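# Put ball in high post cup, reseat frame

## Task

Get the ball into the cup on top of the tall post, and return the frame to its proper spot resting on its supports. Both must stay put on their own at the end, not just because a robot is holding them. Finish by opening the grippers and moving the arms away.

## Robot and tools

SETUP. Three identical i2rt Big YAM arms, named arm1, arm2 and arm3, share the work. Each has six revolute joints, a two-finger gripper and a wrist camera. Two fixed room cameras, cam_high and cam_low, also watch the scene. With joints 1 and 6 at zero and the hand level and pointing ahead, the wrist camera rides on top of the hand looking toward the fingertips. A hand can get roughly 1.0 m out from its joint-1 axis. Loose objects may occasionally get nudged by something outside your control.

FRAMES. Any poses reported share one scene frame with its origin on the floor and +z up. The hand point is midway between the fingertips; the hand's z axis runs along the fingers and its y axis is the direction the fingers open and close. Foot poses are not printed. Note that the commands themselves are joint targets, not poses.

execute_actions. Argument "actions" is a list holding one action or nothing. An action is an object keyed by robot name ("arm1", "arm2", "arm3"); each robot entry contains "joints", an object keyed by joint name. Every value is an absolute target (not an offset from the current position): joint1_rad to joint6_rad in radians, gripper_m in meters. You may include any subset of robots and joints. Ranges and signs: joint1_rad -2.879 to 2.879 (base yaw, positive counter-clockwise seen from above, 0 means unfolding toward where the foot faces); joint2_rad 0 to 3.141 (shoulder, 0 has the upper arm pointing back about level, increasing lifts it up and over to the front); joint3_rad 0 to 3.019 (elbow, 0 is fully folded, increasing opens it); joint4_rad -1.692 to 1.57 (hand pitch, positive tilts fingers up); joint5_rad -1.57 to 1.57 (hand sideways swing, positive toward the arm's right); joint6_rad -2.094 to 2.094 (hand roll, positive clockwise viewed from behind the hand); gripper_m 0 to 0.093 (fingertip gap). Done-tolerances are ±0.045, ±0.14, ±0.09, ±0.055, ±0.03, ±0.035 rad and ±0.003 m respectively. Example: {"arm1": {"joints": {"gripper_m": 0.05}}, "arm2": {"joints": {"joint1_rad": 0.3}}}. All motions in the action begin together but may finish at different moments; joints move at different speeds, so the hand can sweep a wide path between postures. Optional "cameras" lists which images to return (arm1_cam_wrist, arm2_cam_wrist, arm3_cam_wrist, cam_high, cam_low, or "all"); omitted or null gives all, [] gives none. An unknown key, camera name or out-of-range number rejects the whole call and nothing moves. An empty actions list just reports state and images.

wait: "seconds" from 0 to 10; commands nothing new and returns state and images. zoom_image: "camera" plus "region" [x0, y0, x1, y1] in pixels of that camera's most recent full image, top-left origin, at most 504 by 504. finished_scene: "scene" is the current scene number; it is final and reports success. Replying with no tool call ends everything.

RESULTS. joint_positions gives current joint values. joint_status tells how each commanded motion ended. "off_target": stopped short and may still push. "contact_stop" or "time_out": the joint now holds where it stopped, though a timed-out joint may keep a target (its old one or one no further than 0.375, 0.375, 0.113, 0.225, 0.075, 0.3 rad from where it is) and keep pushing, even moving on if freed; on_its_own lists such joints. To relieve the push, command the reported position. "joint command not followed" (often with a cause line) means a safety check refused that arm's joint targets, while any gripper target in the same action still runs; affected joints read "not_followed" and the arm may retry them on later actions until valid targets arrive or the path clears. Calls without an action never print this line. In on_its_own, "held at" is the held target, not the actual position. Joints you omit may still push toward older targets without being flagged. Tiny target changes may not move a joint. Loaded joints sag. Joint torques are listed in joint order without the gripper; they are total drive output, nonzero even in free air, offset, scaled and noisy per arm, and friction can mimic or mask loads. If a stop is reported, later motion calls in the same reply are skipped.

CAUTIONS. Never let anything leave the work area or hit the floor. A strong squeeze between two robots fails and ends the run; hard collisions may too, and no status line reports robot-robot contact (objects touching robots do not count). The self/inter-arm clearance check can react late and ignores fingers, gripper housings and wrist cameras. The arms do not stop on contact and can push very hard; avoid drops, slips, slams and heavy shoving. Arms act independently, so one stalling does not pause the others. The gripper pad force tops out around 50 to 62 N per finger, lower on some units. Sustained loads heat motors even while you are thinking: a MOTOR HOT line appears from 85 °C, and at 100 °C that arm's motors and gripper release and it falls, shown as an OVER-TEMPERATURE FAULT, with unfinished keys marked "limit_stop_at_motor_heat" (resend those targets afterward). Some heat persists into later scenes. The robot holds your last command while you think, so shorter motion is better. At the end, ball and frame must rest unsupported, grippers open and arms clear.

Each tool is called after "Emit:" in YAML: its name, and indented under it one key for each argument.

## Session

Emit:
execute_actions:
  actions: []

Scene clock: 0.00 s.
Joint torques (N m, as the arm reports them, + toward a larger angle): no reading
Motor temperatures (°C, as the motors report them): arm1=[26 28 26 24 23 23] | arm2=[23 26 28 25 24 26] | arm3=[24 28 25 25 26 24]
arm1.joint_positions: joint1_rad=-0.257 joint2_rad=+0.553 joint3_rad=+1.385 joint4_rad=-1.416 joint5_rad=-0.233 joint6_rad=+0.092 gripper_m=+0.094
arm1.joint_status: not commanded
arm1.hand: x=+1.2474 y=+0.0157 z=+1.3367 quat_wxyz=(+0.048, +0.872, -0.116, -0.474) (m; scene frame)
arm2.joint_positions: joint1_rad=+0.192 joint2_rad=+0.616 joint3_rad=+1.420 joint4_rad=-1.273 joint5_rad=-0.135 joint6_rad=+0.461 gripper_m=+0.094
arm2.joint_status: not commanded
arm2.hand: x=-0.5491 y=+1.0973 z=+1.3885 quat_wxyz=(-0.523, -0.486, -0.699, +0.044) (m; scene frame)
arm3.joint_positions: joint1_rad=+0.353 joint2_rad=+0.658 joint3_rad=+1.337 joint4_rad=-1.272 joint5_rad=-0.049 joint6_rad=+0.284 gripper_m=+0.095
arm3.joint_status: not commanded
arm3.hand: x=-0.6957 y=-0.9953 z=+1.3070 quat_wxyz=(-0.296, +0.484, -0.737, -0.368) (m; scene frame)
pictures: arm1_cam_wrist, arm2_cam_wrist, arm3_cam_wrist, cam_high, cam_low
Images, in order (width x height): arm1_cam_wrist 504x504, arm2_cam_wrist 504x504, arm3_cam_wrist 504x504, cam_high 504x504, cam_low 504x504.

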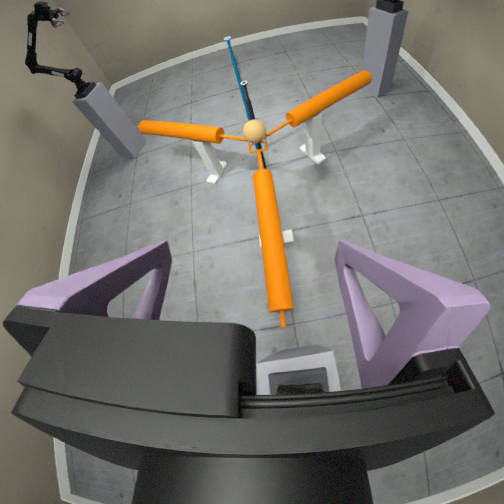

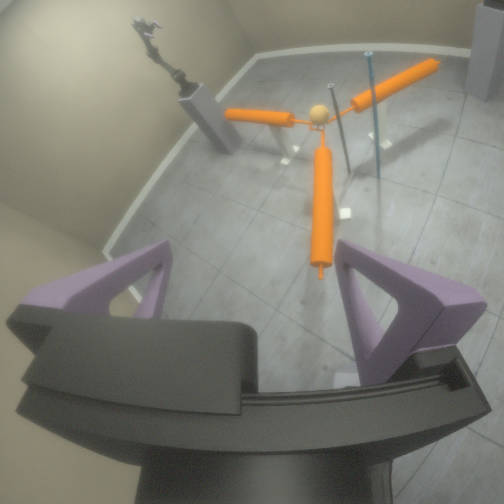

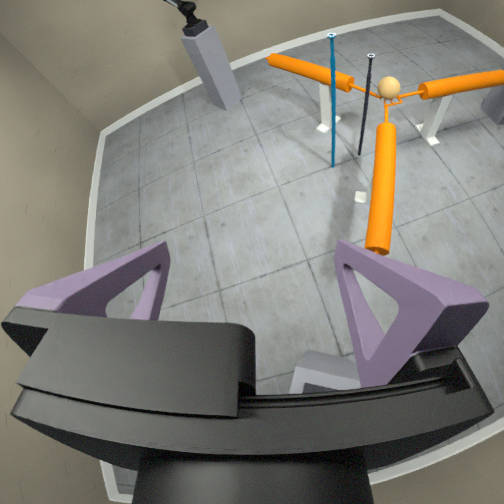

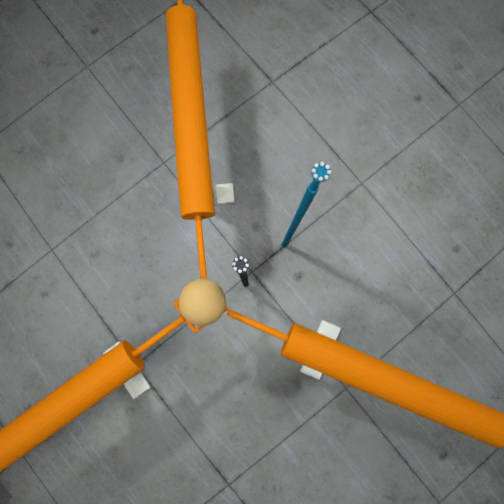

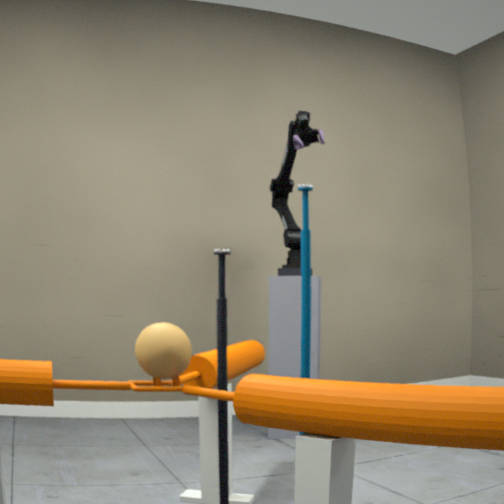

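Emit:
execute_actions:
  actions:
    - {"arm1":{"joints":{"joint1_rad":0.566,"joint2_rad":2.37,"joint3_rad":0.52,"joint4_rad":0.41,"joint5_rad":0.096,"joint6_rad":0.65}},"arm2":{"joints":{"joint1_rad":0.52,"joint2_rad":2.5,"joint3_rad":1.30,"joint4_rad":-0.07,"joint5_rad":0.2,"joint6_rad":0.63}},"arm3":{"joints":{"joint1_rad":-0.118,"joint2_rad":2.4,"joint3_rad":1.085,"joint4_rad":0.11,"joint5_rad":0,"joint6_rad":0}}}
  cameras: ["arm1_cam_wrist","arm2_cam_wrist","arm3_cam_wrist"]

Scene clock: 35.30 s.
Joint torques (N m, as the arm reports them, + toward a larger angle): arm1=[ -0.69 -12.5   -2.69   0.89   0.25   0.09] | arm2=[  0.95 -18.86   4.37   1.29   0.41   0.24] | arm3=[  0.22 -19.6    4.49   1.95   0.16  -0.13]
Motor temperatures (°C, as the motors report them): arm1=[26 27 29 24 22 23] | arm2=[23 26 32 26 24 26] | arm3=[24 28 29 25 26 24]
arm1.joint_positions: joint1_rad=+0.559 joint2_rad=+2.367 joint3_rad=+0.527 joint4_rad=+0.399 joint5_rad=+0.093 joint6_rad=+0.634 gripper_m=+0.094
arm1.joint_status: all done
arm1.hand: x=+1.2096 y=-0.1158 z=+0.5342 quat_wxyz=(-0.009, +0.995, -0.063, -0.074) (m; scene frame)
arm2.joint_positions: joint1_rad=+0.520 joint2_rad=+2.493 joint3_rad=+1.298 joint4_rad=-0.081 joint5_rad=+0.197 joint6_rad=+0.617 gripper_m=+0.094
arm2.joint_status: all done
arm2.hand: x=-0.2419 y=+0.9430 z=+0.5357 quat_wxyz=(-0.150, -0.539, -0.824, +0.092) (m; scene frame)
arm3.joint_positions: joint1_rad=-0.123 joint2_rad=+2.388 joint3_rad=+1.079 joint4_rad=+0.092 joint5_rad=-0.002 joint6_rad=+0.014 gripper_m=+0.095
arm3.joint_status: all done
arm3.hand: x=-0.4128 y=-0.8268 z=+0.5318 quat_wxyz=(-0.160, +0.441, -0.879, -0.083) (m; scene frame)
pictures: arm1_cam_wrist, arm2_cam_wrist, arm3_cam_wrist
Images, in order (width x height): arm1_cam_wrist 504x504, arm2_cam_wrist 504x504, arm3_cam_wrist 504x504.

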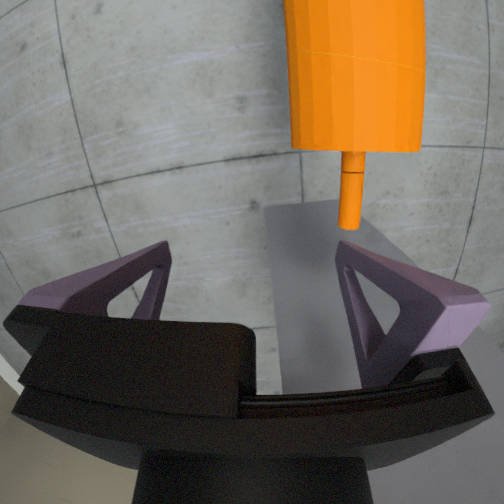

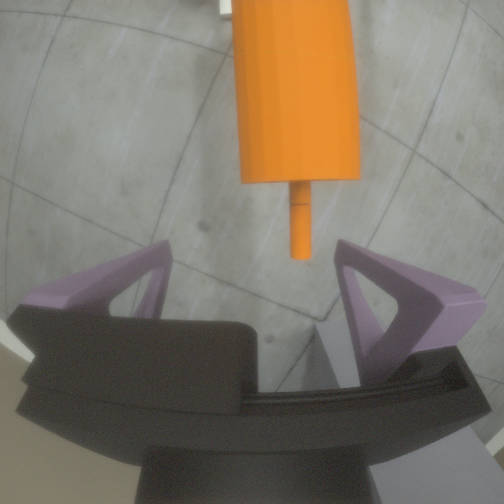

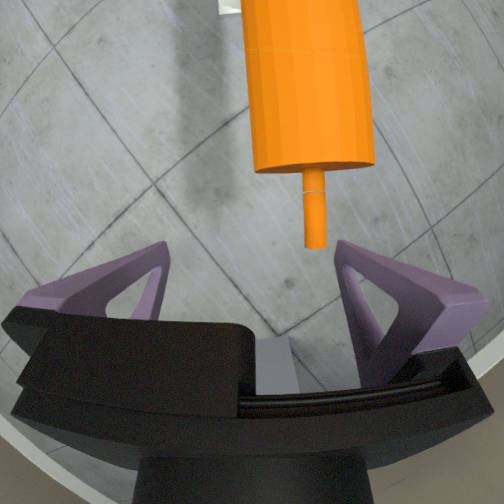

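Emit:
execute_actions:
  actions:
    - {"arm1":{"joints":{"joint1_rad":0.235,"joint2_rad":2.6,"joint3_rad":0.55,"joint4_rad":0.57,"joint5_rad":0.042,"joint6_rad":0.26}},"arm2":{"joints":{"joint1_rad":0.455,"joint2_rad":2.7,"joint3_rad":1.355,"joint4_rad":0.09,"joint5_rad":0.17,"joint6_rad":0.5}},"arm3":{"joints":{"joint1_rad":-0.231,"joint2_rad":2.628,"joint3_rad":1.215,"joint4_rad":0.2,"joint5_rad":-0.046,"joint6_rad":-0.145}}}
  cameras: ["arm1_cam_wrist","arm2_cam_wrist","arm3_cam_wrist"]

Scene clock: 60.80 s.
Joint torques (N m, as the arm reports them, + toward a larger angle): arm1=[ -1.32 -13.01  -4.46   0.81   0.08  -0.22] | arm2=[  1.82 -19.27   3.04   1.31   0.14  -0.03] | arm3=[  0.27 -21.04   3.52   1.56  -0.02  -0.14]
Motor temperatures (°C, as the motors report them): arm1=[26 28 27 24 23 23] | arm2=[23 29 30 25 24 26] | arm3=[24 30 27 25 26 24]
arm1.joint_positions: joint1_rad=+0.236 joint2_rad=+2.606 joint3_rad=+0.553 joint4_rad=+0.559 joint5_rad=+0.043 joint6_rad=+0.276 gripper_m=+0.094
arm1.joint_status: all done
arm1.hand: x=+1.2324 y=-0.0319 z=+0.4816 quat_wxyz=(-0.017, +0.998, -0.043, -0.037) (m; scene frame)
arm2.joint_positions: joint1_rad=+0.448 joint2_rad=+2.699 joint3_rad=+1.353 joint4_rad=+0.080 joint5_rad=+0.173 joint6_rad=+0.513 gripper_m=+0.094
arm2.joint_status: all done
arm2.hand: x=-0.2834 y=+0.9254 z=+0.4455 quat_wxyz=(-0.147, -0.524, -0.833, +0.093) (m; scene frame)
arm3.joint_positions: joint1_rad=-0.237 joint2_rad=+2.623 joint3_rad=+1.208 joint4_rad=+0.191 joint5_rad=-0.044 joint6_rad=-0.131 gripper_m=+0.095
arm3.joint_status: all done
arm3.hand: x=-0.3718 y=-0.8606 z=+0.4423 quat_wxyz=(-0.159, +0.458, -0.871, -0.080) (m; scene frame)
pictures: arm1_cam_wrist, arm2_cam_wrist, arm3_cam_wrist
Images, in order (width x height): arm1_cam_wrist 504x504, arm2_cam_wrist 504x504, arm3_cam_wrist 504x504.

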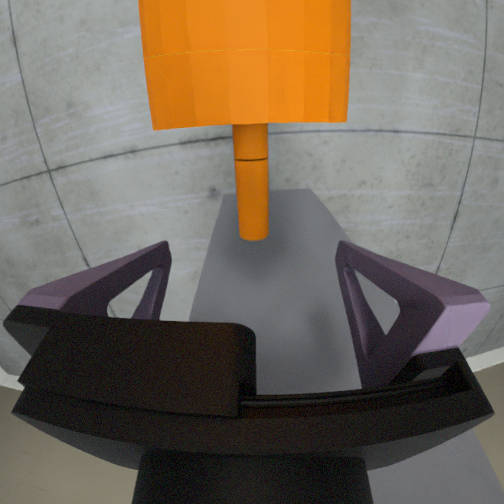

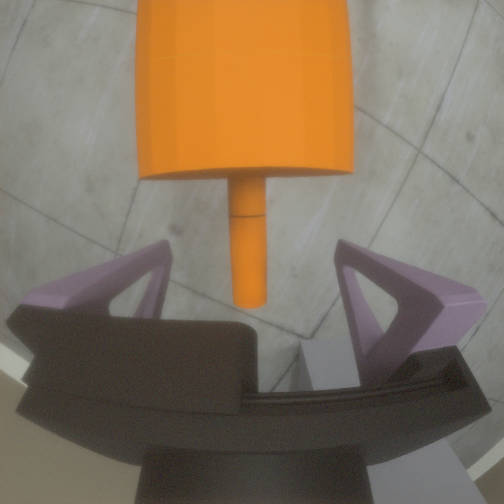

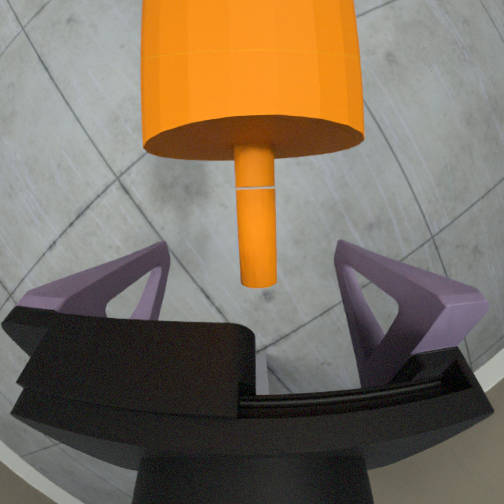

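Emit:
execute_actions:
  actions:
    - {"arm1":{"joints":{"joint2_rad":2.85,"joint3_rad":0.735,"joint4_rad":0.77,"joint5_rad":0.055,"joint6_rad":0.24}},"arm2":{"joints":{"joint2_rad":2.795,"joint3_rad":1.415,"joint4_rad":0.125}},"arm3":{"joints":{"joint2_rad":2.73,"joint3_rad":1.295,"joint4_rad":0.22}}}
  cameras: ["arm1_cam_wrist","arm2_cam_wrist","arm3_cam_wrist"]

Scene clock: 70.37 s.
Joint torques (N m, as the arm reports them, + toward a larger angle): arm1=[ -1.31 -13.45  -4.19   1.09   0.14  -0.21] | arm2=[  1.62 -16.74   3.26   1.25   0.15  -0.05] | arm3=[  0.11 -19.84   3.16   1.74   0.    -0.14]
Motor temperatures (°C, as the motors report them): arm1=[26 28 27 24 23 23] | arm2=[23 29 29 25 24 26] | arm3=[24 31 26 25 26 24]
arm1.joint_positions: joint1_rad=+0.236 joint2_rad=+2.853 joint3_rad=+0.730 joint4_rad=+0.758 joint5_rad=+0.054 joint6_rad=+0.256 gripper_m=+0.094
arm1.joint_status: all done
arm1.hand: x=+1.2036 y=-0.0349 z=+0.4067 quat_wxyz=(-0.008, +0.994, -0.035, -0.100) (m; scene frame)
arm2.joint_positions: joint1_rad=+0.448 joint2_rad=+2.768 joint3_rad=+1.406 joint4_rad=+0.118 joint5_rad=+0.173 joint6_rad=+0.513 gripper_m=+0.094
arm2.joint_status: all done
arm2.hand: x=-0.2793 y=+0.9225 z=+0.4199 quat_wxyz=(-0.158, -0.524, -0.832, +0.093) (m; scene frame)
arm3.joint_positions: joint1_rad=-0.237 joint2_rad=+2.706 joint3_rad=+1.293 joint4_rad=+0.207 joint5_rad=-0.044 joint6_rad=-0.131 gripper_m=+0.095
arm3.joint_status: all done
arm3.hand: x=-0.3620 y=-0.8500 z=+0.4136 quat_wxyz=(-0.167, +0.457, -0.870, -0.083) (m; scene frame)
pictures: arm1_cam_wrist, arm2_cam_wrist, arm3_cam_wrist
Images, in order (width x height): arm1_cam_wrist 504x504, arm2_cam_wrist 504x504, arm3_cam_wrist 504x504.

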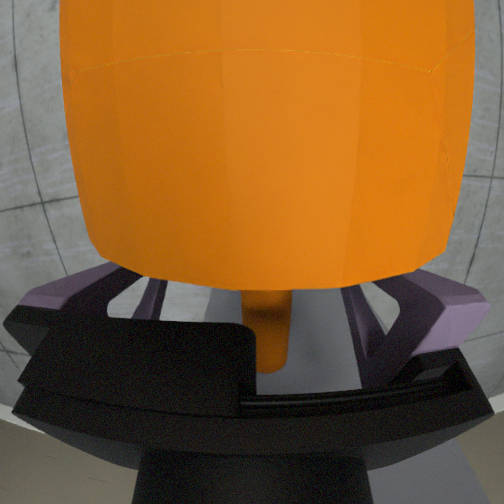

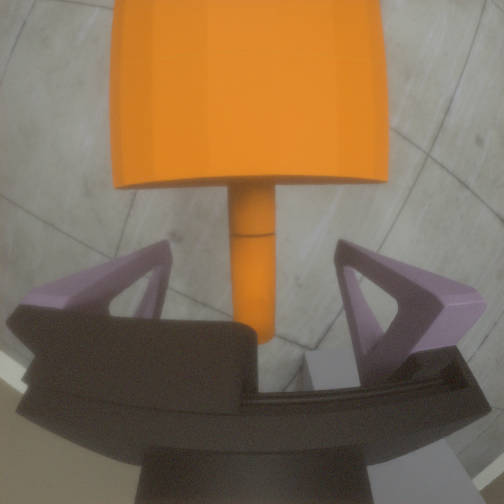

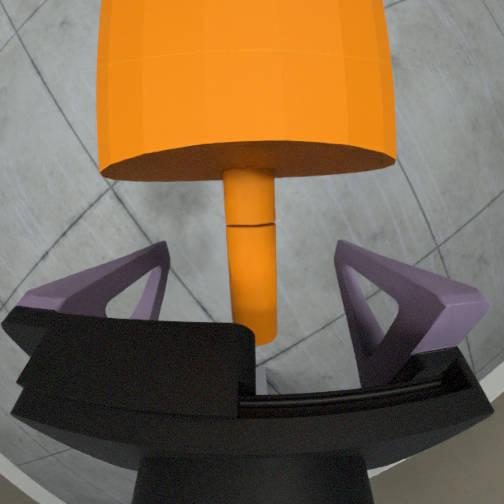

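Emit:
execute_actions:
  actions:
    - {"arm1":{"joints":{"joint1_rad":0.21,"joint2_rad":2.885,"joint4_rad":0.72}},"arm2":{"joints":{"joint2_rad":2.825}},"arm3":{"joints":{"joint2_rad":2.762}}}
  cameras: ["arm1_cam_wrist","arm2_cam_wrist","arm3_cam_wrist"]

Emit:
execute_actions:
  actions:
    - {"arm1":{"joints":{"gripper_m":0}},"arm2":{"joints":{"gripper_m":0}},"arm3":{"joints":{"gripper_m":0}}}

Scene clock: 79.43 s.
Joint torques (N m, as the arm reports them, + toward a larger angle): arm1=[ -2.37 -11.75  -4.35   0.22   0.14  -0.21] | arm2=[  1.57 -16.01   3.1    1.13   0.15  -0.02] | arm3=[  0.26 -19.37   2.75   1.68  -0.02  -0.14]
Motor temperatures (°C, as the motors report them): arm1=[26 28 27 24 22 23] | arm2=[23 29 29 25 24 26] | arm3=[24 31 26 25 26 24]
arm1.joint_positions: joint1_rad=+0.225 joint2_rad=+2.875 joint3_rad=+0.730 joint4_rad=+0.728 joint5_rad=+0.054 joint6_rad=+0.256 gripper_m=+0.094
arm1.joint_status: all done
arm1.hand: x=+1.2212 y=-0.0289 z=+0.4008 quat_wxyz=(-0.014, +0.996, -0.040, -0.076) (m; scene frame)
arm2.joint_positions: joint1_rad=+0.448 joint2_rad=+2.793 joint3_rad=+1.406 joint4_rad=+0.118 joint5_rad=+0.173 joint6_rad=+0.513 gripper_m=+0.094
arm2.joint_status: all done
arm2.hand: x=-0.2906 y=+0.9299 z=+0.4066 quat_wxyz=(-0.145, -0.524, -0.834, +0.093) (m; scene frame)
arm3.joint_positions: joint1_rad=-0.237 joint2_rad=+2.735 joint3_rad=+1.293 joint4_rad=+0.207 joint5_rad=-0.044 joint6_rad=-0.131 gripper_m=+0.095
arm3.joint_status: all done
arm3.hand: x=-0.3720 y=-0.8610 z=+0.3987 quat_wxyz=(-0.153, +0.458, -0.872, -0.078) (m; scene frame)
pictures: arm1_cam_wrist, arm2_cam_wrist, arm3_cam_wrist
Images, in order (width x height): arm1_cam_wrist 504x504, arm2_cam_wrist 504x504, arm3_cam_wrist 504x504.

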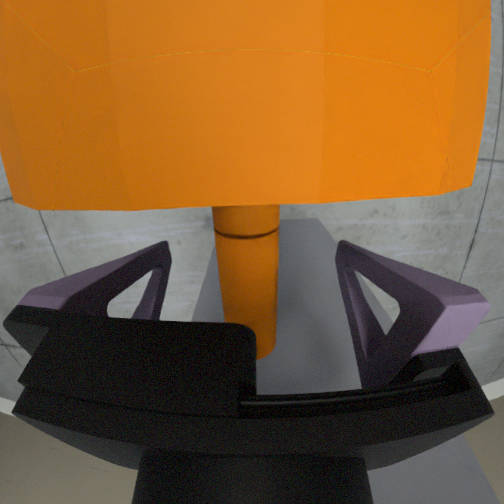

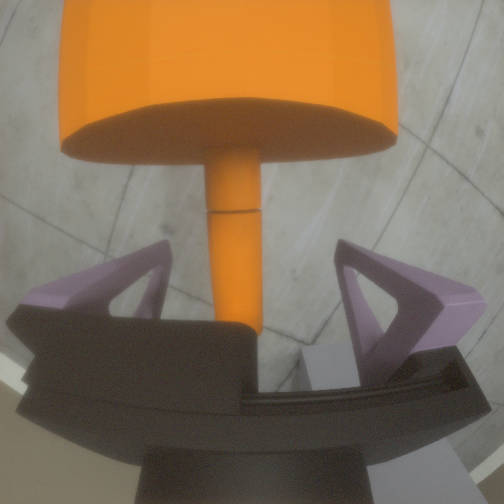

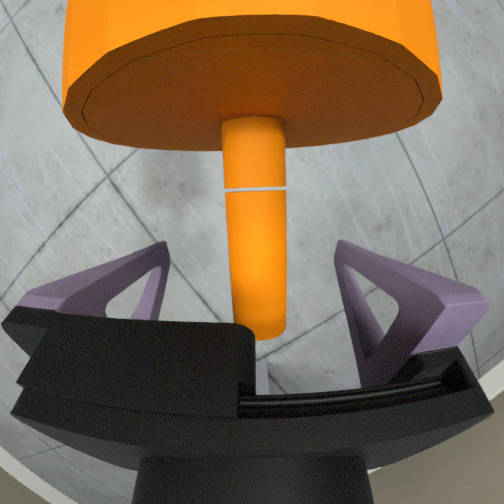

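Scene clock: 80.17 s.
Joint torques (N m, as the arm reports them, + toward a larger angle): arm1=[ -2.36 -11.88  -4.45   0.21   0.11  -0.17] | arm2=[  1.28 -16.49   3.15   1.11   0.35  -0.01] | arm3=[  0.45 -19.4    2.73   1.69  -0.11  -0.11]
Motor temperatures (°C, as the motors report them): arm1=[26 28 27 24 22 23] | arm2=[23 29 29 25 24 26] | arm3=[24 31 26 25 26 24]
arm1.joint_positions: joint1_rad=+0.225 joint2_rad=+2.875 joint3_rad=+0.730 joint4_rad=+0.727 joint5_rad=+0.055 joint6_rad=+0.251 gripper_m=+0.015
arm1.joint_status: gripper_m off_target (ended at +0.015, target +0.000)
arm1.hand: x=+1.2214 y=-0.0287 z=+0.4008 quat_wxyz=(-0.015, +0.996, -0.037, -0.075) (m; scene frame)
arm2.joint_positions: joint1_rad=+0.453 joint2_rad=+2.793 joint3_rad=+1.406 joint4_rad=+0.120 joint5_rad=+0.168 joint6_rad=+0.509 gripper_m=+0.017
arm2.joint_status: gripper_m off_target (ended at +0.017, target +0.000)
arm2.hand: x=-0.2881 y=+0.9325 z=+0.4065 quat_wxyz=(-0.146, -0.520, -0.836, +0.090) (m; scene frame)
arm3.joint_positions: joint1_rad=-0.240 joint2_rad=+2.735 joint3_rad=+1.293 joint4_rad=+0.207 joint5_rad=-0.042 joint6_rad=-0.135 gripper_m=+0.015
arm3.joint_status: gripper_m off_target (ended at +0.015, target +0.000)
arm3.hand: x=-0.3706 y=-0.8622 z=+0.3986 quat_wxyz=(-0.154, +0.458, -0.872, -0.077) (m; scene frame)
pictures: arm1_cam_wrist, arm2_cam_wrist, arm3_cam_wrist, cam_high, cam_low
Images, in order (width x height): arm1_cam_wrist 504x504, arm2_cam_wrist 504x504, arm3_cam_wrist 504x504, cam_high 504x504, cam_low 504x504.

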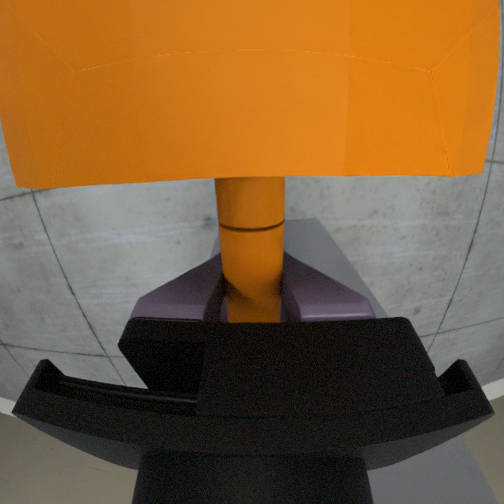

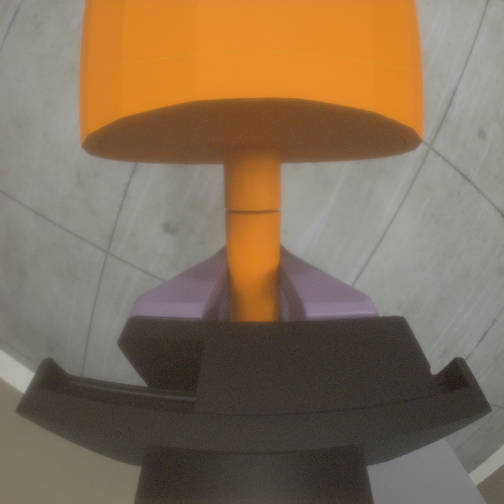

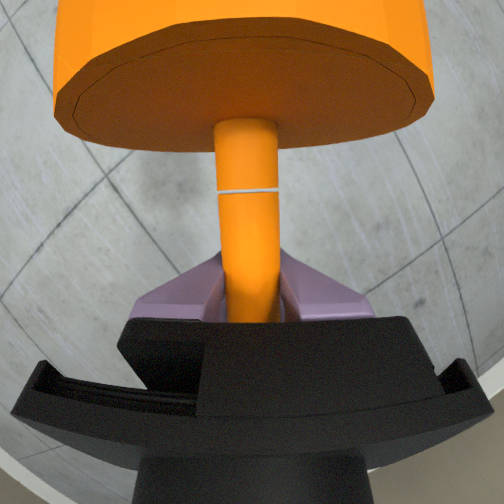

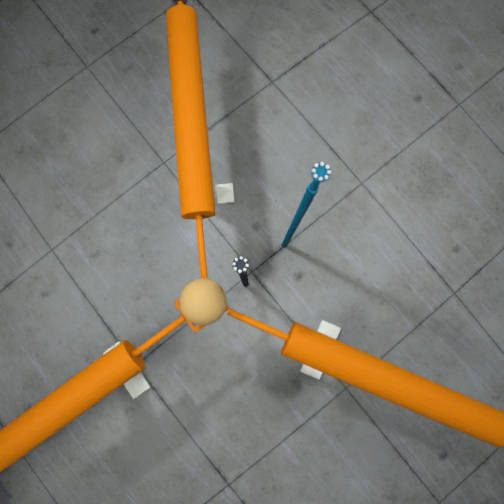

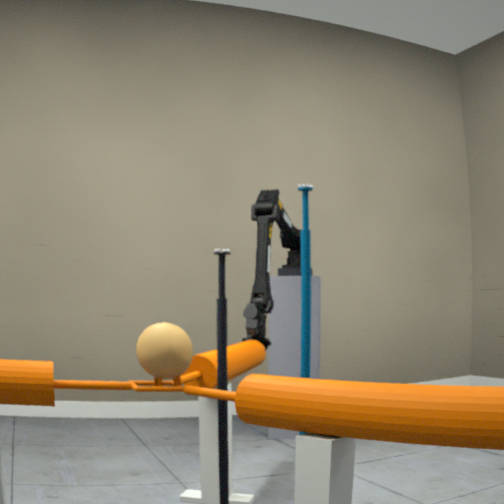

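Emit:
execute_actions:
  actions:
    - {"arm2":{"joints":{"gripper_m":0.04}}}
  cameras: []

Emit:
execute_actions:
  actions:
    - {"arm2":{"joints":{"joint1_rad":0.468,"joint2_rad":2.855,"joint3_rad":1.435}}}
  cameras: []

Emit:
execute_actions:
  actions:
    - {"arm2":{"joints":{"gripper_m":0}},"arm1":{"joints":{"joint1_rad":0.228}}}
  cameras: ["arm2_cam_wrist"]

Scene clock: 87.63 s.
Joint torques (N m, as the arm reports them, + toward a larger angle): arm1=[ -2.32 -11.89  -4.45   0.22   0.11  -0.17] | arm2=[  1.2  -16.41   3.24   1.14   0.34   0.01] | arm3=[  0.35 -19.44   2.78   1.67  -0.11  -0.11]
Motor temperatures (°C, as the motors report them): arm1=[26 28 27 24 22 23] | arm2=[23 29 29 25 24 26] | arm3=[24 31 26 25 26 24]
arm1.joint_positions: joint1_rad=+0.225 joint2_rad=+2.875 joint3_rad=+0.730 joint4_rad=+0.727 joint5_rad=+0.055 joint6_rad=+0.251 gripper_m=+0.015
arm1.joint_status: not commanded
arm1.hand: x=+1.2214 y=-0.0287 z=+0.4008 quat_wxyz=(-0.015, +0.996, -0.037, -0.075) (m; scene frame)
arm2.joint_positions: joint1_rad=+0.453 joint2_rad=+2.793 joint3_rad=+1.406 joint4_rad=+0.120 joint5_rad=+0.168 joint6_rad=+0.509 gripper_m=+0.040
arm2.joint_status: all done
arm2.hand: x=-0.2881 y=+0.9325 z=+0.4065 quat_wxyz=(-0.146, -0.520, -0.836, +0.090) (m; scene frame)
arm3.joint_positions: joint1_rad=-0.240 joint2_rad=+2.735 joint3_rad=+1.293 joint4_rad=+0.207 joint5_rad=-0.042 joint6_rad=-0.135 gripper_m=+0.015
arm3.joint_status: not commanded
arm3.hand: x=-0.3706 y=-0.8622 z=+0.3986 quat_wxyz=(-0.154, +0.458, -0.872, -0.077) (m; scene frame)
pictures: none
No camera images: the call's "cameras" was empty. Leave "cameras" out to get every camera's image.

Scene clock: 88.37 s.
Joint torques (N m, as the arm reports them, + toward a larger angle): arm1=[ -2.36 -11.89  -4.45   0.22   0.11  -0.17] | arm2=[  1.43 -15.94   3.66   1.07   0.32   0.01] | arm3=[  0.31 -19.43   2.77   1.66  -0.11  -0.12]
Motor temperatures (°C, as the motors report them): arm1=[26 28 27 24 22 23] | arm2=[23 29 29 25 24 26] | arm3=[24 31 26 25 26 24]
arm1.joint_positions: joint1_rad=+0.225 joint2_rad=+2.875 joint3_rad=+0.730 joint4_rad=+0.727 joint5_rad=+0.055 joint6_rad=+0.251 gripper_m=+0.015
arm1.joint_status: not commanded
arm1.hand: x=+1.2214 y=-0.0287 z=+0.4008 quat_wxyz=(-0.015, +0.996, -0.037, -0.075) (m; scene frame)
arm2.joint_positions: joint1_rad=+0.462 joint2_rad=+2.823 joint3_rad=+1.419 joint4_rad=+0.120 joint5_rad=+0.168 joint6_rad=+0.509 gripper_m=+0.040
arm2.joint_status: all done
arm2.hand: x=-0.2924 y=+0.9411 z=+0.3930 quat_wxyz=(-0.139, -0.517, -0.840, +0.090) (m; scene frame)
arm3.joint_positions: joint1_rad=-0.240 joint2_rad=+2.735 joint3_rad=+1.293 joint4_rad=+0.207 joint5_rad=-0.042 joint6_rad=-0.135 gripper_m=+0.015
arm3.joint_status: not commanded
arm3.hand: x=-0.3706 y=-0.8622 z=+0.3986 quat_wxyz=(-0.154, +0.458, -0.872, -0.077) (m; scene frame)
pictures: none
No camera images: the call's "cameras" was empty. Leave "cameras" out to get every camera's image.

Scene clock: 88.93 s.
Joint torques (N m, as the arm reports them, + toward a larger angle): arm1=[ -1.06 -11.91  -4.46   0.21   0.12  -0.16] | arm2=[  1.62 -16.21   3.62   1.16   0.29   0.01] | arm3=[  0.4  -19.33   2.74   1.63  -0.08  -0.11]
Motor temperatures (°C, as the motors report them): arm1=[26 28 27 24 22 23] | arm2=[23 29 29 25 24 26] | arm3=[24 31 26 25 26 24]
arm1.joint_positions: joint1_rad=+0.225 joint2_rad=+2.875 joint3_rad=+0.730 joint4_rad=+0.727 joint5_rad=+0.055 joint6_rad=+0.251 gripper_m=+0.015
arm1.joint_status: all done
arm1.hand: x=+1.2214 y=-0.0288 z=+0.4008 quat_wxyz=(-0.015, +0.996, -0.037, -0.075) (m; scene frame)
arm2.joint_positions: joint1_rad=+0.462 joint2_rad=+2.823 joint3_rad=+1.419 joint4_rad=+0.120 joint5_rad=+0.169 joint6_rad=+0.508 gripper_m=+0.014
arm2.joint_status: gripper_m off_target (ended at +0.014, target +0.000)
arm2.hand: x=-0.2925 y=+0.9408 z=+0.3931 quat_wxyz=(-0.139, -0.517, -0.840, +0.090) (m; scene frame)
arm3.joint_positions: joint1_rad=-0.240 joint2_rad=+2.735 joint3_rad=+1.293 joint4_rad=+0.207 joint5_rad=-0.042 joint6_rad=-0.135 gripper_m=+0.015
arm3.joint_status: not commanded
arm3.hand: x=-0.3707 y=-0.8621 z=+0.3987 quat_wxyz=(-0.154, +0.459, -0.872, -0.077) (m; scene frame)
pictures: arm2_cam_wrist
Images, in order (width x height): arm2_cam_wrist 504x504.

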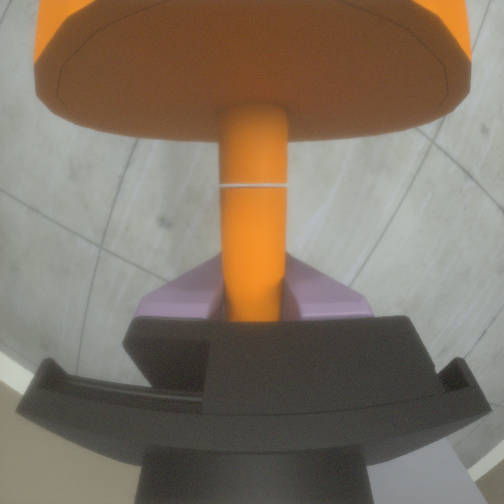

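Emit:
execute_actions:
  actions:
    - {"arm1":{"joints":{"joint2_rad":2.696,"joint3_rad":0.63,"joint4_rad":0.668}},"arm2":{"joints":{"joint1_rad":0.445,"joint2_rad":2.674,"joint3_rad":1.284,"joint4_rad":0.126}},"arm3":{"joints":{"joint1_rad":-0.215,"joint2_rad":2.576,"joint3_rad":1.18,"joint4_rad":0.195}}}
  cameras: []

Emit:
execute_actions:
  actions:
    - {"arm1":{"joints":{"joint2_rad":2.491,"joint3_rad":0.504,"joint4_rad":0.589}},"arm2":{"joints":{"joint2_rad":2.517,"joint3_rad":1.182,"joint4_rad":0.071}},"arm3":{"joints":{"joint2_rad":2.415,"joint3_rad":1.088,"joint4_rad":0.126}}}
  cameras: []

Emit:
execute_actions:
  actions:
    - {"arm1":{"joints":{"joint2_rad":2.241,"joint3_rad":0.398,"joint4_rad":0.445}},"arm2":{"joints":{"joint2_rad":2.36,"joint3_rad":1.102,"joint4_rad":-0.006}},"arm3":{"joints":{"joint2_rad":2.252,"joint3_rad":1.018,"joint4_rad":0.033}}}
  cameras: ["cam_low","cam_high"]

Scene clock: 114.57 s.
Joint torques (N m, as the arm reports them, + toward a larger angle): arm1=[ -1.09 -14.58  -6.34   0.79   0.08  -0.16] | arm2=[  2.18 -19.95   1.91   0.86   0.38   0.2 ] | arm3=[ -1.03 -24.68   3.35   1.09  -0.05  -0.15]
Motor temperatures (°C, as the motors report them): arm1=[26 28 27 24 22 23] | arm2=[23 29 29 25 24 26] | arm3=[24 31 26 25 26 24]
arm1.joint_positions: joint1_rad=+0.225 joint2_rad=+2.709 joint3_rad=+0.658 joint4_rad=+0.662 joint5_rad=+0.057 joint6_rad=+0.250 gripper_m=+0.015
arm1.joint_status: all done
arm1.hand: x=+1.1947 y=-0.0337 z=+0.4462 quat_wxyz=(-0.013, +0.995, -0.037, -0.089) (m; scene frame)
arm2.joint_positions: joint1_rad=+0.434 joint2_rad=+2.708 joint3_rad=+1.287 joint4_rad=+0.127 joint5_rad=+0.166 joint6_rad=+0.494 gripper_m=+0.014
arm2.joint_status: all done
arm2.hand: x=-0.3157 y=+0.9390 z=+0.4347 quat_wxyz=(-0.132, -0.523, -0.837, +0.092) (m; scene frame)
arm3.joint_positions: joint1_rad=-0.206 joint2_rad=+2.618 joint3_rad=+1.171 joint4_rad=+0.196 joint5_rad=-0.042 joint6_rad=-0.129 gripper_m=+0.015
arm3.joint_status: all done
arm3.hand: x=-0.3962 y=-0.8643 z=+0.4401 quat_wxyz=(-0.145, +0.471, -0.867, -0.077) (m; scene frame)
pictures: none
No camera images: the call's "cameras" was empty. Leave "cameras" out to get every camera's image.

Scene clock: 115.53 s.
Joint torques (N m, as the arm reports them, + toward a larger angle): arm1=[ -1.23 -14.04  -4.77   0.62   0.07  -0.16] | arm2=[  1.74 -19.41   2.46   0.9    0.35   0.17] | arm3=[ -0.4  -23.18   3.99   1.07  -0.08  -0.16]
Motor temperatures (°C, as the motors report them): arm1=[26 28 27 24 22 23] | arm2=[23 30 29 25 24 26] | arm3=[24 31 26 25 26 24]
arm1.joint_positions: joint1_rad=+0.225 joint2_rad=+2.506 joint3_rad=+0.519 joint4_rad=+0.587 joint5_rad=+0.057 joint6_rad=+0.250 gripper_m=+0.015
arm1.joint_status: all done
arm1.hand: x=+1.2012 y=-0.0329 z=+0.5084 quat_wxyz=(-0.014, +0.996, -0.037, -0.084) (m; scene frame)
arm2.joint_positions: joint1_rad=+0.442 joint2_rad=+2.542 joint3_rad=+1.185 joint4_rad=+0.071 joint5_rad=+0.167 joint6_rad=+0.494 gripper_m=+0.014
arm2.joint_status: all done
arm2.hand: x=-0.3093 y=+0.9399 z=+0.4995 quat_wxyz=(-0.136, -0.519, -0.839, +0.092) (m; scene frame)
arm3.joint_positions: joint1_rad=-0.211 joint2_rad=+2.445 joint3_rad=+1.081 joint4_rad=+0.129 joint5_rad=-0.042 joint6_rad=-0.128 gripper_m=+0.015
arm3.joint_status: all done
arm3.hand: x=-0.3903 y=-0.8615 z=+0.5066 quat_wxyz=(-0.152, +0.468, -0.867, -0.079) (m; scene frame)
pictures: none
No camera images: the call's "cameras" was empty. Leave "cameras" out to get every camera's image.

Scene clock: 116.50 s.
Joint torques (N m, as the arm reports them, + toward a larger angle): arm1=[ -1.23 -12.69  -3.25   0.41   0.08  -0.16] | arm2=[  1.43 -18.77   3.03   0.8    0.34   0.17] | arm3=[ -0.45 -22.45   4.79   0.91  -0.08  -0.18]
Motor temperatures (°C, as the motors report them): arm1=[26 28 27 24 22 23] | arm2=[23 30 29 25 24 26] | arm3=[24 31 26 25 26 24]
arm1.joint_positions: joint1_rad=+0.225 joint2_rad=+2.257 joint3_rad=+0.413 joint4_rad=+0.448 joint5_rad=+0.056 joint6_rad=+0.250 gripper_m=+0.015
arm1.joint_status: all done
arm1.hand: x=+1.2011 y=-0.0334 z=+0.5700 quat_wxyz=(-0.013, +0.996, -0.037, -0.086) (m; scene frame)
arm2.joint_positions: joint1_rad=+0.441 joint2_rad=+2.385 joint3_rad=+1.106 joint4_rad=-0.004 joint5_rad=+0.168 joint6_rad=+0.493 gripper_m=+0.014
arm2.joint_status: all done
arm2.hand: x=-0.3084 y=+0.9390 z=+0.5604 quat_wxyz=(-0.138, -0.519, -0.839, +0.092) (m; scene frame)
arm3.joint_positions: joint1_rad=-0.212 joint2_rad=+2.280 joint3_rad=+1.012 joint4_rad=+0.038 joint5_rad=-0.042 joint6_rad=-0.128 gripper_m=+0.015
arm3.joint_status: all done
arm3.hand: x=-0.3896 y=-0.8614 z=+0.5687 quat_wxyz=(-0.155, +0.467, -0.867, -0.080) (m; scene frame)
pictures: cam_high, cam_low
Images, in order (width x height): cam_high 504x504, cam_low 504x504.

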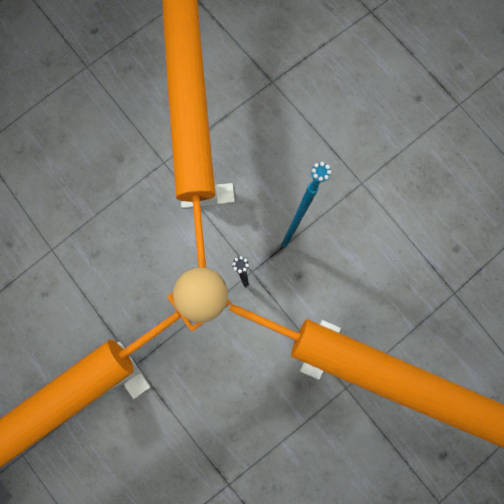

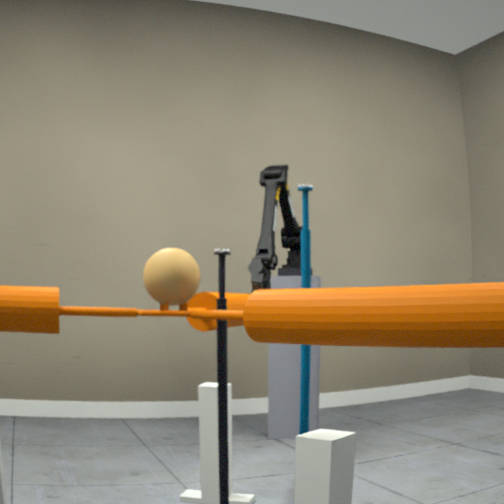

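Emit:
execute_actions:
  actions:
    - {"arm1":{"joints":{"joint2_rad":1.94,"joint3_rad":0.315,"joint4_rad":0.21}},"arm2":{"joints":{"joint1_rad":0.452,"joint2_rad":2.2,"joint3_rad":1.046,"joint4_rad":-0.107}},"arm3":{"joints":{"joint1_rad":-0.225,"joint2_rad":2.095,"joint3_rad":0.978,"joint4_rad":-0.085}}}
  cameras: []

Emit:
execute_actions:
  actions:
    - {"arm1":{"joints":{"joint2_rad":1.61,"joint3_rad":0.292,"joint4_rad":-0.1}},"arm2":{"joints":{"joint2_rad":2.05,"joint3_rad":1.017,"joint4_rad":-0.229}},"arm3":{"joints":{"joint2_rad":1.942,"joint3_rad":0.962,"joint4_rad":-0.222}}}
  cameras: []

Emit:
execute_actions:
  actions:
    - {"arm1":{"joints":{"joint2_rad":1.305,"joint3_rad":0.335,"joint4_rad":-0.435}},"arm2":{"joints":{"joint2_rad":1.91,"joint3_rad":1.022,"joint4_rad":-0.375}},"arm3":{"joints":{"joint2_rad":1.805,"joint3_rad":0.985,"joint4_rad":-0.38}}}
  cameras: ["cam_low","cam_high"]

Scene clock: 127.00 s.
Joint torques (N m, as the arm reports them, + toward a larger angle): arm1=[ -1.19 -10.96  -1.33   0.02   0.08  -0.15] | arm2=[  2.57 -18.55   3.65   0.72   0.24   0.18] | arm3=[ -0.53 -21.38   5.55   0.67  -0.01  -0.16]
Motor temperatures (°C, as the motors report them): arm1=[26 28 26 24 22 23] | arm2=[23 30 29 25 24 26] | arm3=[24 32 26 25 26 24]
arm1.joint_positions: joint1_rad=+0.225 joint2_rad=+1.951 joint3_rad=+0.330 joint4_rad=+0.222 joint5_rad=+0.057 joint6_rad=+0.250 gripper_m=+0.015
arm1.joint_status: all done
arm1.hand: x=+1.2058 y=-0.0329 z=+0.6328 quat_wxyz=(-0.014, +0.996, -0.037, -0.085) (m; scene frame)
arm2.joint_positions: joint1_rad=+0.445 joint2_rad=+2.220 joint3_rad=+1.055 joint4_rad=-0.102 joint5_rad=+0.170 joint6_rad=+0.493 gripper_m=+0.014
arm2.joint_status: all done
arm2.hand: x=-0.3026 y=+0.9376 z=+0.6263 quat_wxyz=(-0.146, -0.517, -0.838, +0.094) (m; scene frame)
arm3.joint_positions: joint1_rad=-0.222 joint2_rad=+2.118 joint3_rad=+0.975 joint4_rad=-0.075 joint5_rad=-0.044 joint6_rad=-0.128 gripper_m=+0.015
arm3.joint_status: all done
arm3.hand: x=-0.3835 y=-0.8614 z=+0.6318 quat_wxyz=(-0.161, +0.463, -0.868, -0.083) (m; scene frame)
pictures: none
No camera images: the call's "cameras" was empty. Leave "cameras" out to get every camera's image.

Scene clock: 128.00 s.
Joint torques (N m, as the arm reports them, + toward a larger angle): arm1=[-1.07 -8.66  1.91 -0.14  0.05 -0.15] | arm2=[  1.89 -17.64   4.37   0.73   0.24   0.19] | arm3=[ -0.41 -20.57   6.8    0.65  -0.03  -0.17]
Motor temperatures (°C, as the motors report them): arm1=[26 28 26 24 22 23] | arm2=[23 30 29 25 24 26] | arm3=[24 32 26 25 26 24]
arm1.joint_positions: joint1_rad=+0.225 joint2_rad=+1.618 joint3_rad=+0.306 joint4_rad=-0.081 joint5_rad=+0.057 joint6_rad=+0.250 gripper_m=+0.015
arm1.joint_status: all done
arm1.hand: x=+1.2045 y=-0.0334 z=+0.6938 quat_wxyz=(-0.014, +0.995, -0.037, -0.087) (m; scene frame)
arm2.joint_positions: joint1_rad=+0.444 joint2_rad=+2.070 joint3_rad=+1.028 joint4_rad=-0.221 joint5_rad=+0.170 joint6_rad=+0.493 gripper_m=+0.014
arm2.joint_status: all done
arm2.hand: x=-0.3021 y=+0.9372 z=+0.6870 quat_wxyz=(-0.147, -0.518, -0.838, +0.094) (m; scene frame)
arm3.joint_positions: joint1_rad=-0.222 joint2_rad=+1.964 joint3_rad=+0.961 joint4_rad=-0.209 joint5_rad=-0.044 joint6_rad=-0.128 gripper_m=+0.015
arm3.joint_status: all done
arm3.hand: x=-0.3832 y=-0.8610 z=+0.6934 quat_wxyz=(-0.163, +0.463, -0.867, -0.084) (m; scene frame)
pictures: none
No camera images: the call's "cameras" was empty. Leave "cameras" out to get every camera's image.

Scene clock: 129.00 s.
Joint torques (N m, as the arm reports them, + toward a larger angle): arm1=[-1.06 -6.27  6.67 -0.87  0.04 -0.15] | arm2=[  2.4  -17.54   5.84   0.6    0.23   0.19] | arm3=[ -0.68 -19.3    9.39   0.06  -0.04  -0.17]
Motor temperatures (°C, as the motors report them): arm1=[26 28 26 24 22 23] | arm2=[23 30 29 25 24 26] | arm3=[24 32 26 25 26 24]
arm1.joint_positions: joint1_rad=+0.225 joint2_rad=+1.309 joint3_rad=+0.333 joint4_rad=-0.399 joint5_rad=+0.057 joint6_rad=+0.249 gripper_m=+0.015
arm1.joint_status: all done
arm1.hand: x=+1.2014 y=-0.0343 z=+0.7559 quat_wxyz=(-0.012, +0.995, -0.037, -0.096) (m; scene frame)
arm2.joint_positions: joint1_rad=+0.440 joint2_rad=+1.932 joint3_rad=+1.028 joint4_rad=-0.365 joint5_rad=+0.171 joint6_rad=+0.493 gripper_m=+0.014
arm2.joint_status: all done
arm2.hand: x=-0.3041 y=+0.9361 z=+0.7470 quat_wxyz=(-0.145, -0.519, -0.837, +0.094) (m; scene frame)
arm3.joint_positions: joint1_rad=-0.221 joint2_rad=+1.823 joint3_rad=+0.969 joint4_rad=-0.353 joint5_rad=-0.044 joint6_rad=-0.128 gripper_m=+0.015
arm3.joint_status: all done
arm3.hand: x=-0.3843 y=-0.8620 z=+0.7541 quat_wxyz=(-0.166, +0.463, -0.867, -0.084) (m; scene frame)
pictures: cam_high, cam_low
Images, in order (width x height): cam_high 504x504, cam_low 504x504.

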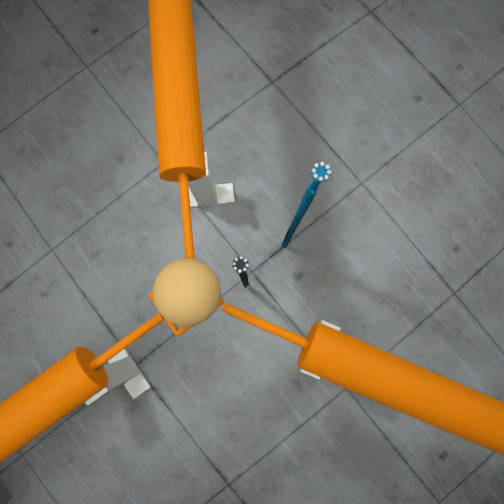

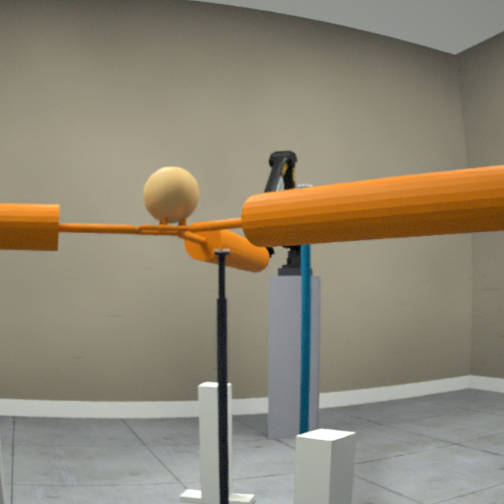

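Emit:
execute_actions:
  actions:
    - {"arm1":{"joints":{"joint1_rad":0.18,"joint2_rad":1.295,"joint3_rad":0.592,"joint4_rad":-0.67,"joint5_rad":0.045,"joint6_rad":0.2}},"arm2":{"joints":{"joint1_rad":0.342,"joint2_rad":1.668,"joint3_rad":0.878,"joint4_rad":-0.45,"joint5_rad":0.138,"joint6_rad":0.382}},"arm3":{"joints":{"joint1_rad":-0.095,"joint2_rad":1.575,"joint3_rad":0.888,"joint4_rad":-0.495,"joint5_rad":0.002,"joint6_rad":0.006}}}
  cameras: []

Emit:
execute_actions:
  actions:
    - {"arm1":{"joints":{"joint1_rad":0.158,"joint2_rad":1.362,"joint3_rad":0.866,"joint4_rad":-0.88,"joint6_rad":0.18}},"arm2":{"joints":{"joint1_rad":0.211,"joint2_rad":1.42,"joint3_rad":0.798,"joint4_rad":-0.605,"joint5_rad":0.096,"joint6_rad":0.25}},"arm3":{"joints":{"joint1_rad":0.057,"joint2_rad":1.365,"joint3_rad":0.86,"joint4_rad":-0.68,"joint5_rad":0.057,"joint6_rad":0.157}}}
  cameras: []

Emit:
execute_actions:
  actions:
    - {"arm1":{"joints":{"joint1_rad":0.144,"joint2_rad":1.485,"joint3_rad":1.13,"joint4_rad":-1.015,"joint5_rad":0.04,"joint6_rad":0.165}},"arm2":{"joints":{"joint1_rad":0.044,"joint2_rad":1.23,"joint3_rad":0.76,"joint4_rad":-0.745,"joint5_rad":0.041,"joint6_rad":0.085}},"arm3":{"joints":{"joint1_rad":0.239,"joint2_rad":1.232,"joint3_rad":0.875,"joint4_rad":-0.838,"joint5_rad":0.12,"joint6_rad":0.335}}}
  cameras: ["cam_low","cam_high"]

Scene clock: 173.30 s.
Joint torques (N m, as the arm reports them, + toward a larger angle): arm1=[-1.76 -9.61  9.58 -0.69 -0.01 -0.16] | arm2=[  0.92 -13.86   6.89   0.56   0.22   0.02] | arm3=[ -0.26 -16.79   9.89   0.68  -0.11   0.07]
Motor temperatures (°C, as the motors report them): arm1=[26 27 27 24 22 23] | arm2=[23 30 30 25 24 26] | arm3=[24 31 28 25 26 24]
arm1.joint_positions: joint1_rad=+0.188 joint2_rad=+1.309 joint3_rad=+0.578 joint4_rad=-0.639 joint5_rad=+0.049 joint6_rad=+0.211 gripper_m=+0.015
arm1.joint_status: all done
arm1.hand: x=+1.1289 y=-0.0372 z=+0.8166 quat_wxyz=(-0.011, +0.995, -0.036, -0.098) (m; scene frame)
arm2.joint_positions: joint1_rad=+0.336 joint2_rad=+1.686 joint3_rad=+0.881 joint4_rad=-0.440 joint5_rad=+0.138 joint6_rad=+0.388 gripper_m=+0.014
arm2.joint_status: all done
arm2.hand: x=-0.3756 y=+0.9317 z=+0.8111 quat_wxyz=(-0.149, -0.517, -0.838, +0.095) (m; scene frame)
arm3.joint_positions: joint1_rad=-0.096 joint2_rad=+1.595 joint3_rad=+0.878 joint4_rad=-0.483 joint5_rad=+0.008 joint6_rad=-0.004 gripper_m=+0.015
arm3.joint_status: all done
arm3.hand: x=-0.4544 y=-0.8643 z=+0.8183 quat_wxyz=(-0.169, +0.459, -0.868, -0.083) (m; scene frame)
pictures: none
No camera images: the call's "cameras" was empty. Leave "cameras" out to get every camera's image.

Scene clock: 174.27 s.
Joint torques (N m, as the arm reports them, + toward a larger angle): arm1=[ -1.91 -13.07  11.58  -1.16   0.11  -0.12] | arm2=[  1.27 -10.77   7.63   0.45   0.12   0.  ] | arm3=[  0.05 -13.67  10.5    0.24  -0.03   0.13]
Motor temperatures (°C, as the motors report them): arm1=[26 27 27 24 22 23] | arm2=[23 30 30 25 24 26] | arm3=[24 31 28 25 26 24]
arm1.joint_positions: joint1_rad=+0.162 joint2_rad=+1.384 joint3_rad=+0.842 joint4_rad=-0.837 joint5_rad=+0.045 joint6_rad=+0.187 gripper_m=+0.015
arm1.joint_status: all done
arm1.hand: x=+1.0585 y=-0.0379 z=+0.8747 quat_wxyz=(-0.012, +0.995, -0.037, -0.093) (m; scene frame)
arm2.joint_positions: joint1_rad=+0.205 joint2_rad=+1.434 joint3_rad=+0.803 joint4_rad=-0.591 joint5_rad=+0.098 joint6_rad=+0.258 gripper_m=+0.014
arm2.joint_status: all done
arm2.hand: x=-0.4469 y=+0.9276 z=+0.8786 quat_wxyz=(-0.152, -0.515, -0.838, +0.097) (m; scene frame)
arm3.joint_positions: joint1_rad=+0.053 joint2_rad=+1.383 joint3_rad=+0.854 joint4_rad=-0.656 joint5_rad=+0.062 joint6_rad=+0.139 gripper_m=+0.015
arm3.joint_status: all done
arm3.hand: x=-0.5232 y=-0.8654 z=+0.8857 quat_wxyz=(-0.177, +0.456, -0.868, -0.089) (m; scene frame)
pictures: none
No camera images: the call's "cameras" was empty. Leave "cameras" out to get every camera's image.

Scene clock: 175.23 s.
Joint torques (N m, as the arm reports them, + toward a larger angle): arm1=[ -2.   -17.18  13.07  -1.36   0.08  -0.16] | arm2=[ 1.65 -9.28  8.12  0.4  -0.04 -0.05] | arm3=[  0.21 -13.13  12.42  -0.16   0.07   0.17]
Motor temperatures (°C, as the motors report them): arm1=[26 27 28 24 22 23] | arm2=[23 30 30 25 24 26] | arm3=[24 31 28 25 26 24]
arm1.joint_positions: joint1_rad=+0.153 joint2_rad=+1.515 joint3_rad=+1.099 joint4_rad=-0.968 joint5_rad=+0.042 joint6_rad=+0.175 gripper_m=+0.015
arm1.joint_status: all done
arm1.hand: x=+0.9870 y=-0.0431 z=+0.9132 quat_wxyz=(-0.012, +0.995, -0.035, -0.090) (m; scene frame)
arm2.joint_positions: joint1_rad=+0.036 joint2_rad=+1.248 joint3_rad=+0.771 joint4_rad=-0.727 joint5_rad=+0.045 joint6_rad=+0.098 gripper_m=+0.014
arm2.joint_status: all done
arm2.hand: x=-0.5177 y=+0.9214 z=+0.9258 quat_wxyz=(-0.153, -0.515, -0.838, +0.101) (m; scene frame)
arm3.joint_positions: joint1_rad=+0.232 joint2_rad=+1.260 joint3_rad=+0.854 joint4_rad=-0.806 joint5_rad=+0.123 joint6_rad=+0.311 gripper_m=+0.015
arm3.joint_status: all done
arm3.hand: x=-0.5949 y=-0.8698 z=+0.9223 quat_wxyz=(-0.171, +0.455, -0.870, -0.087) (m; scene frame)
pictures: cam_high, cam_low
Images, in order (width x height): cam_high 504x504, cam_low 504x504.

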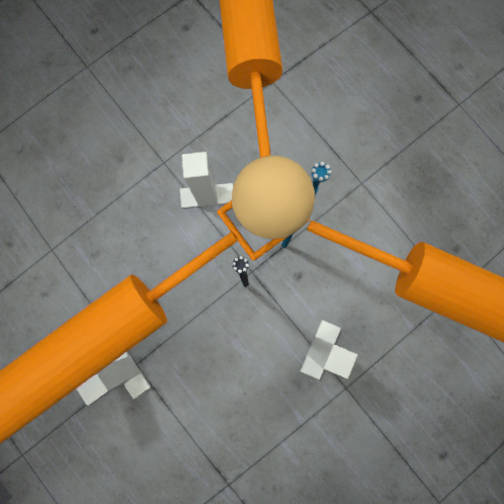

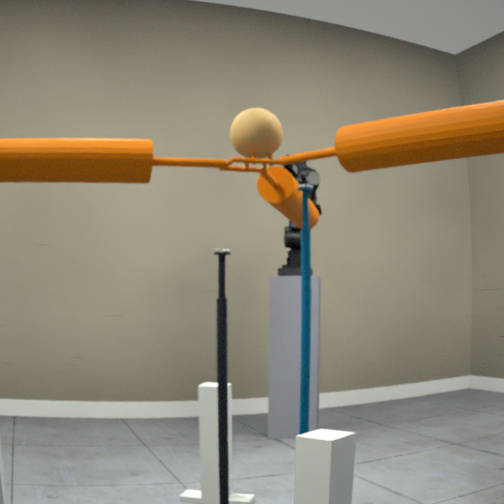

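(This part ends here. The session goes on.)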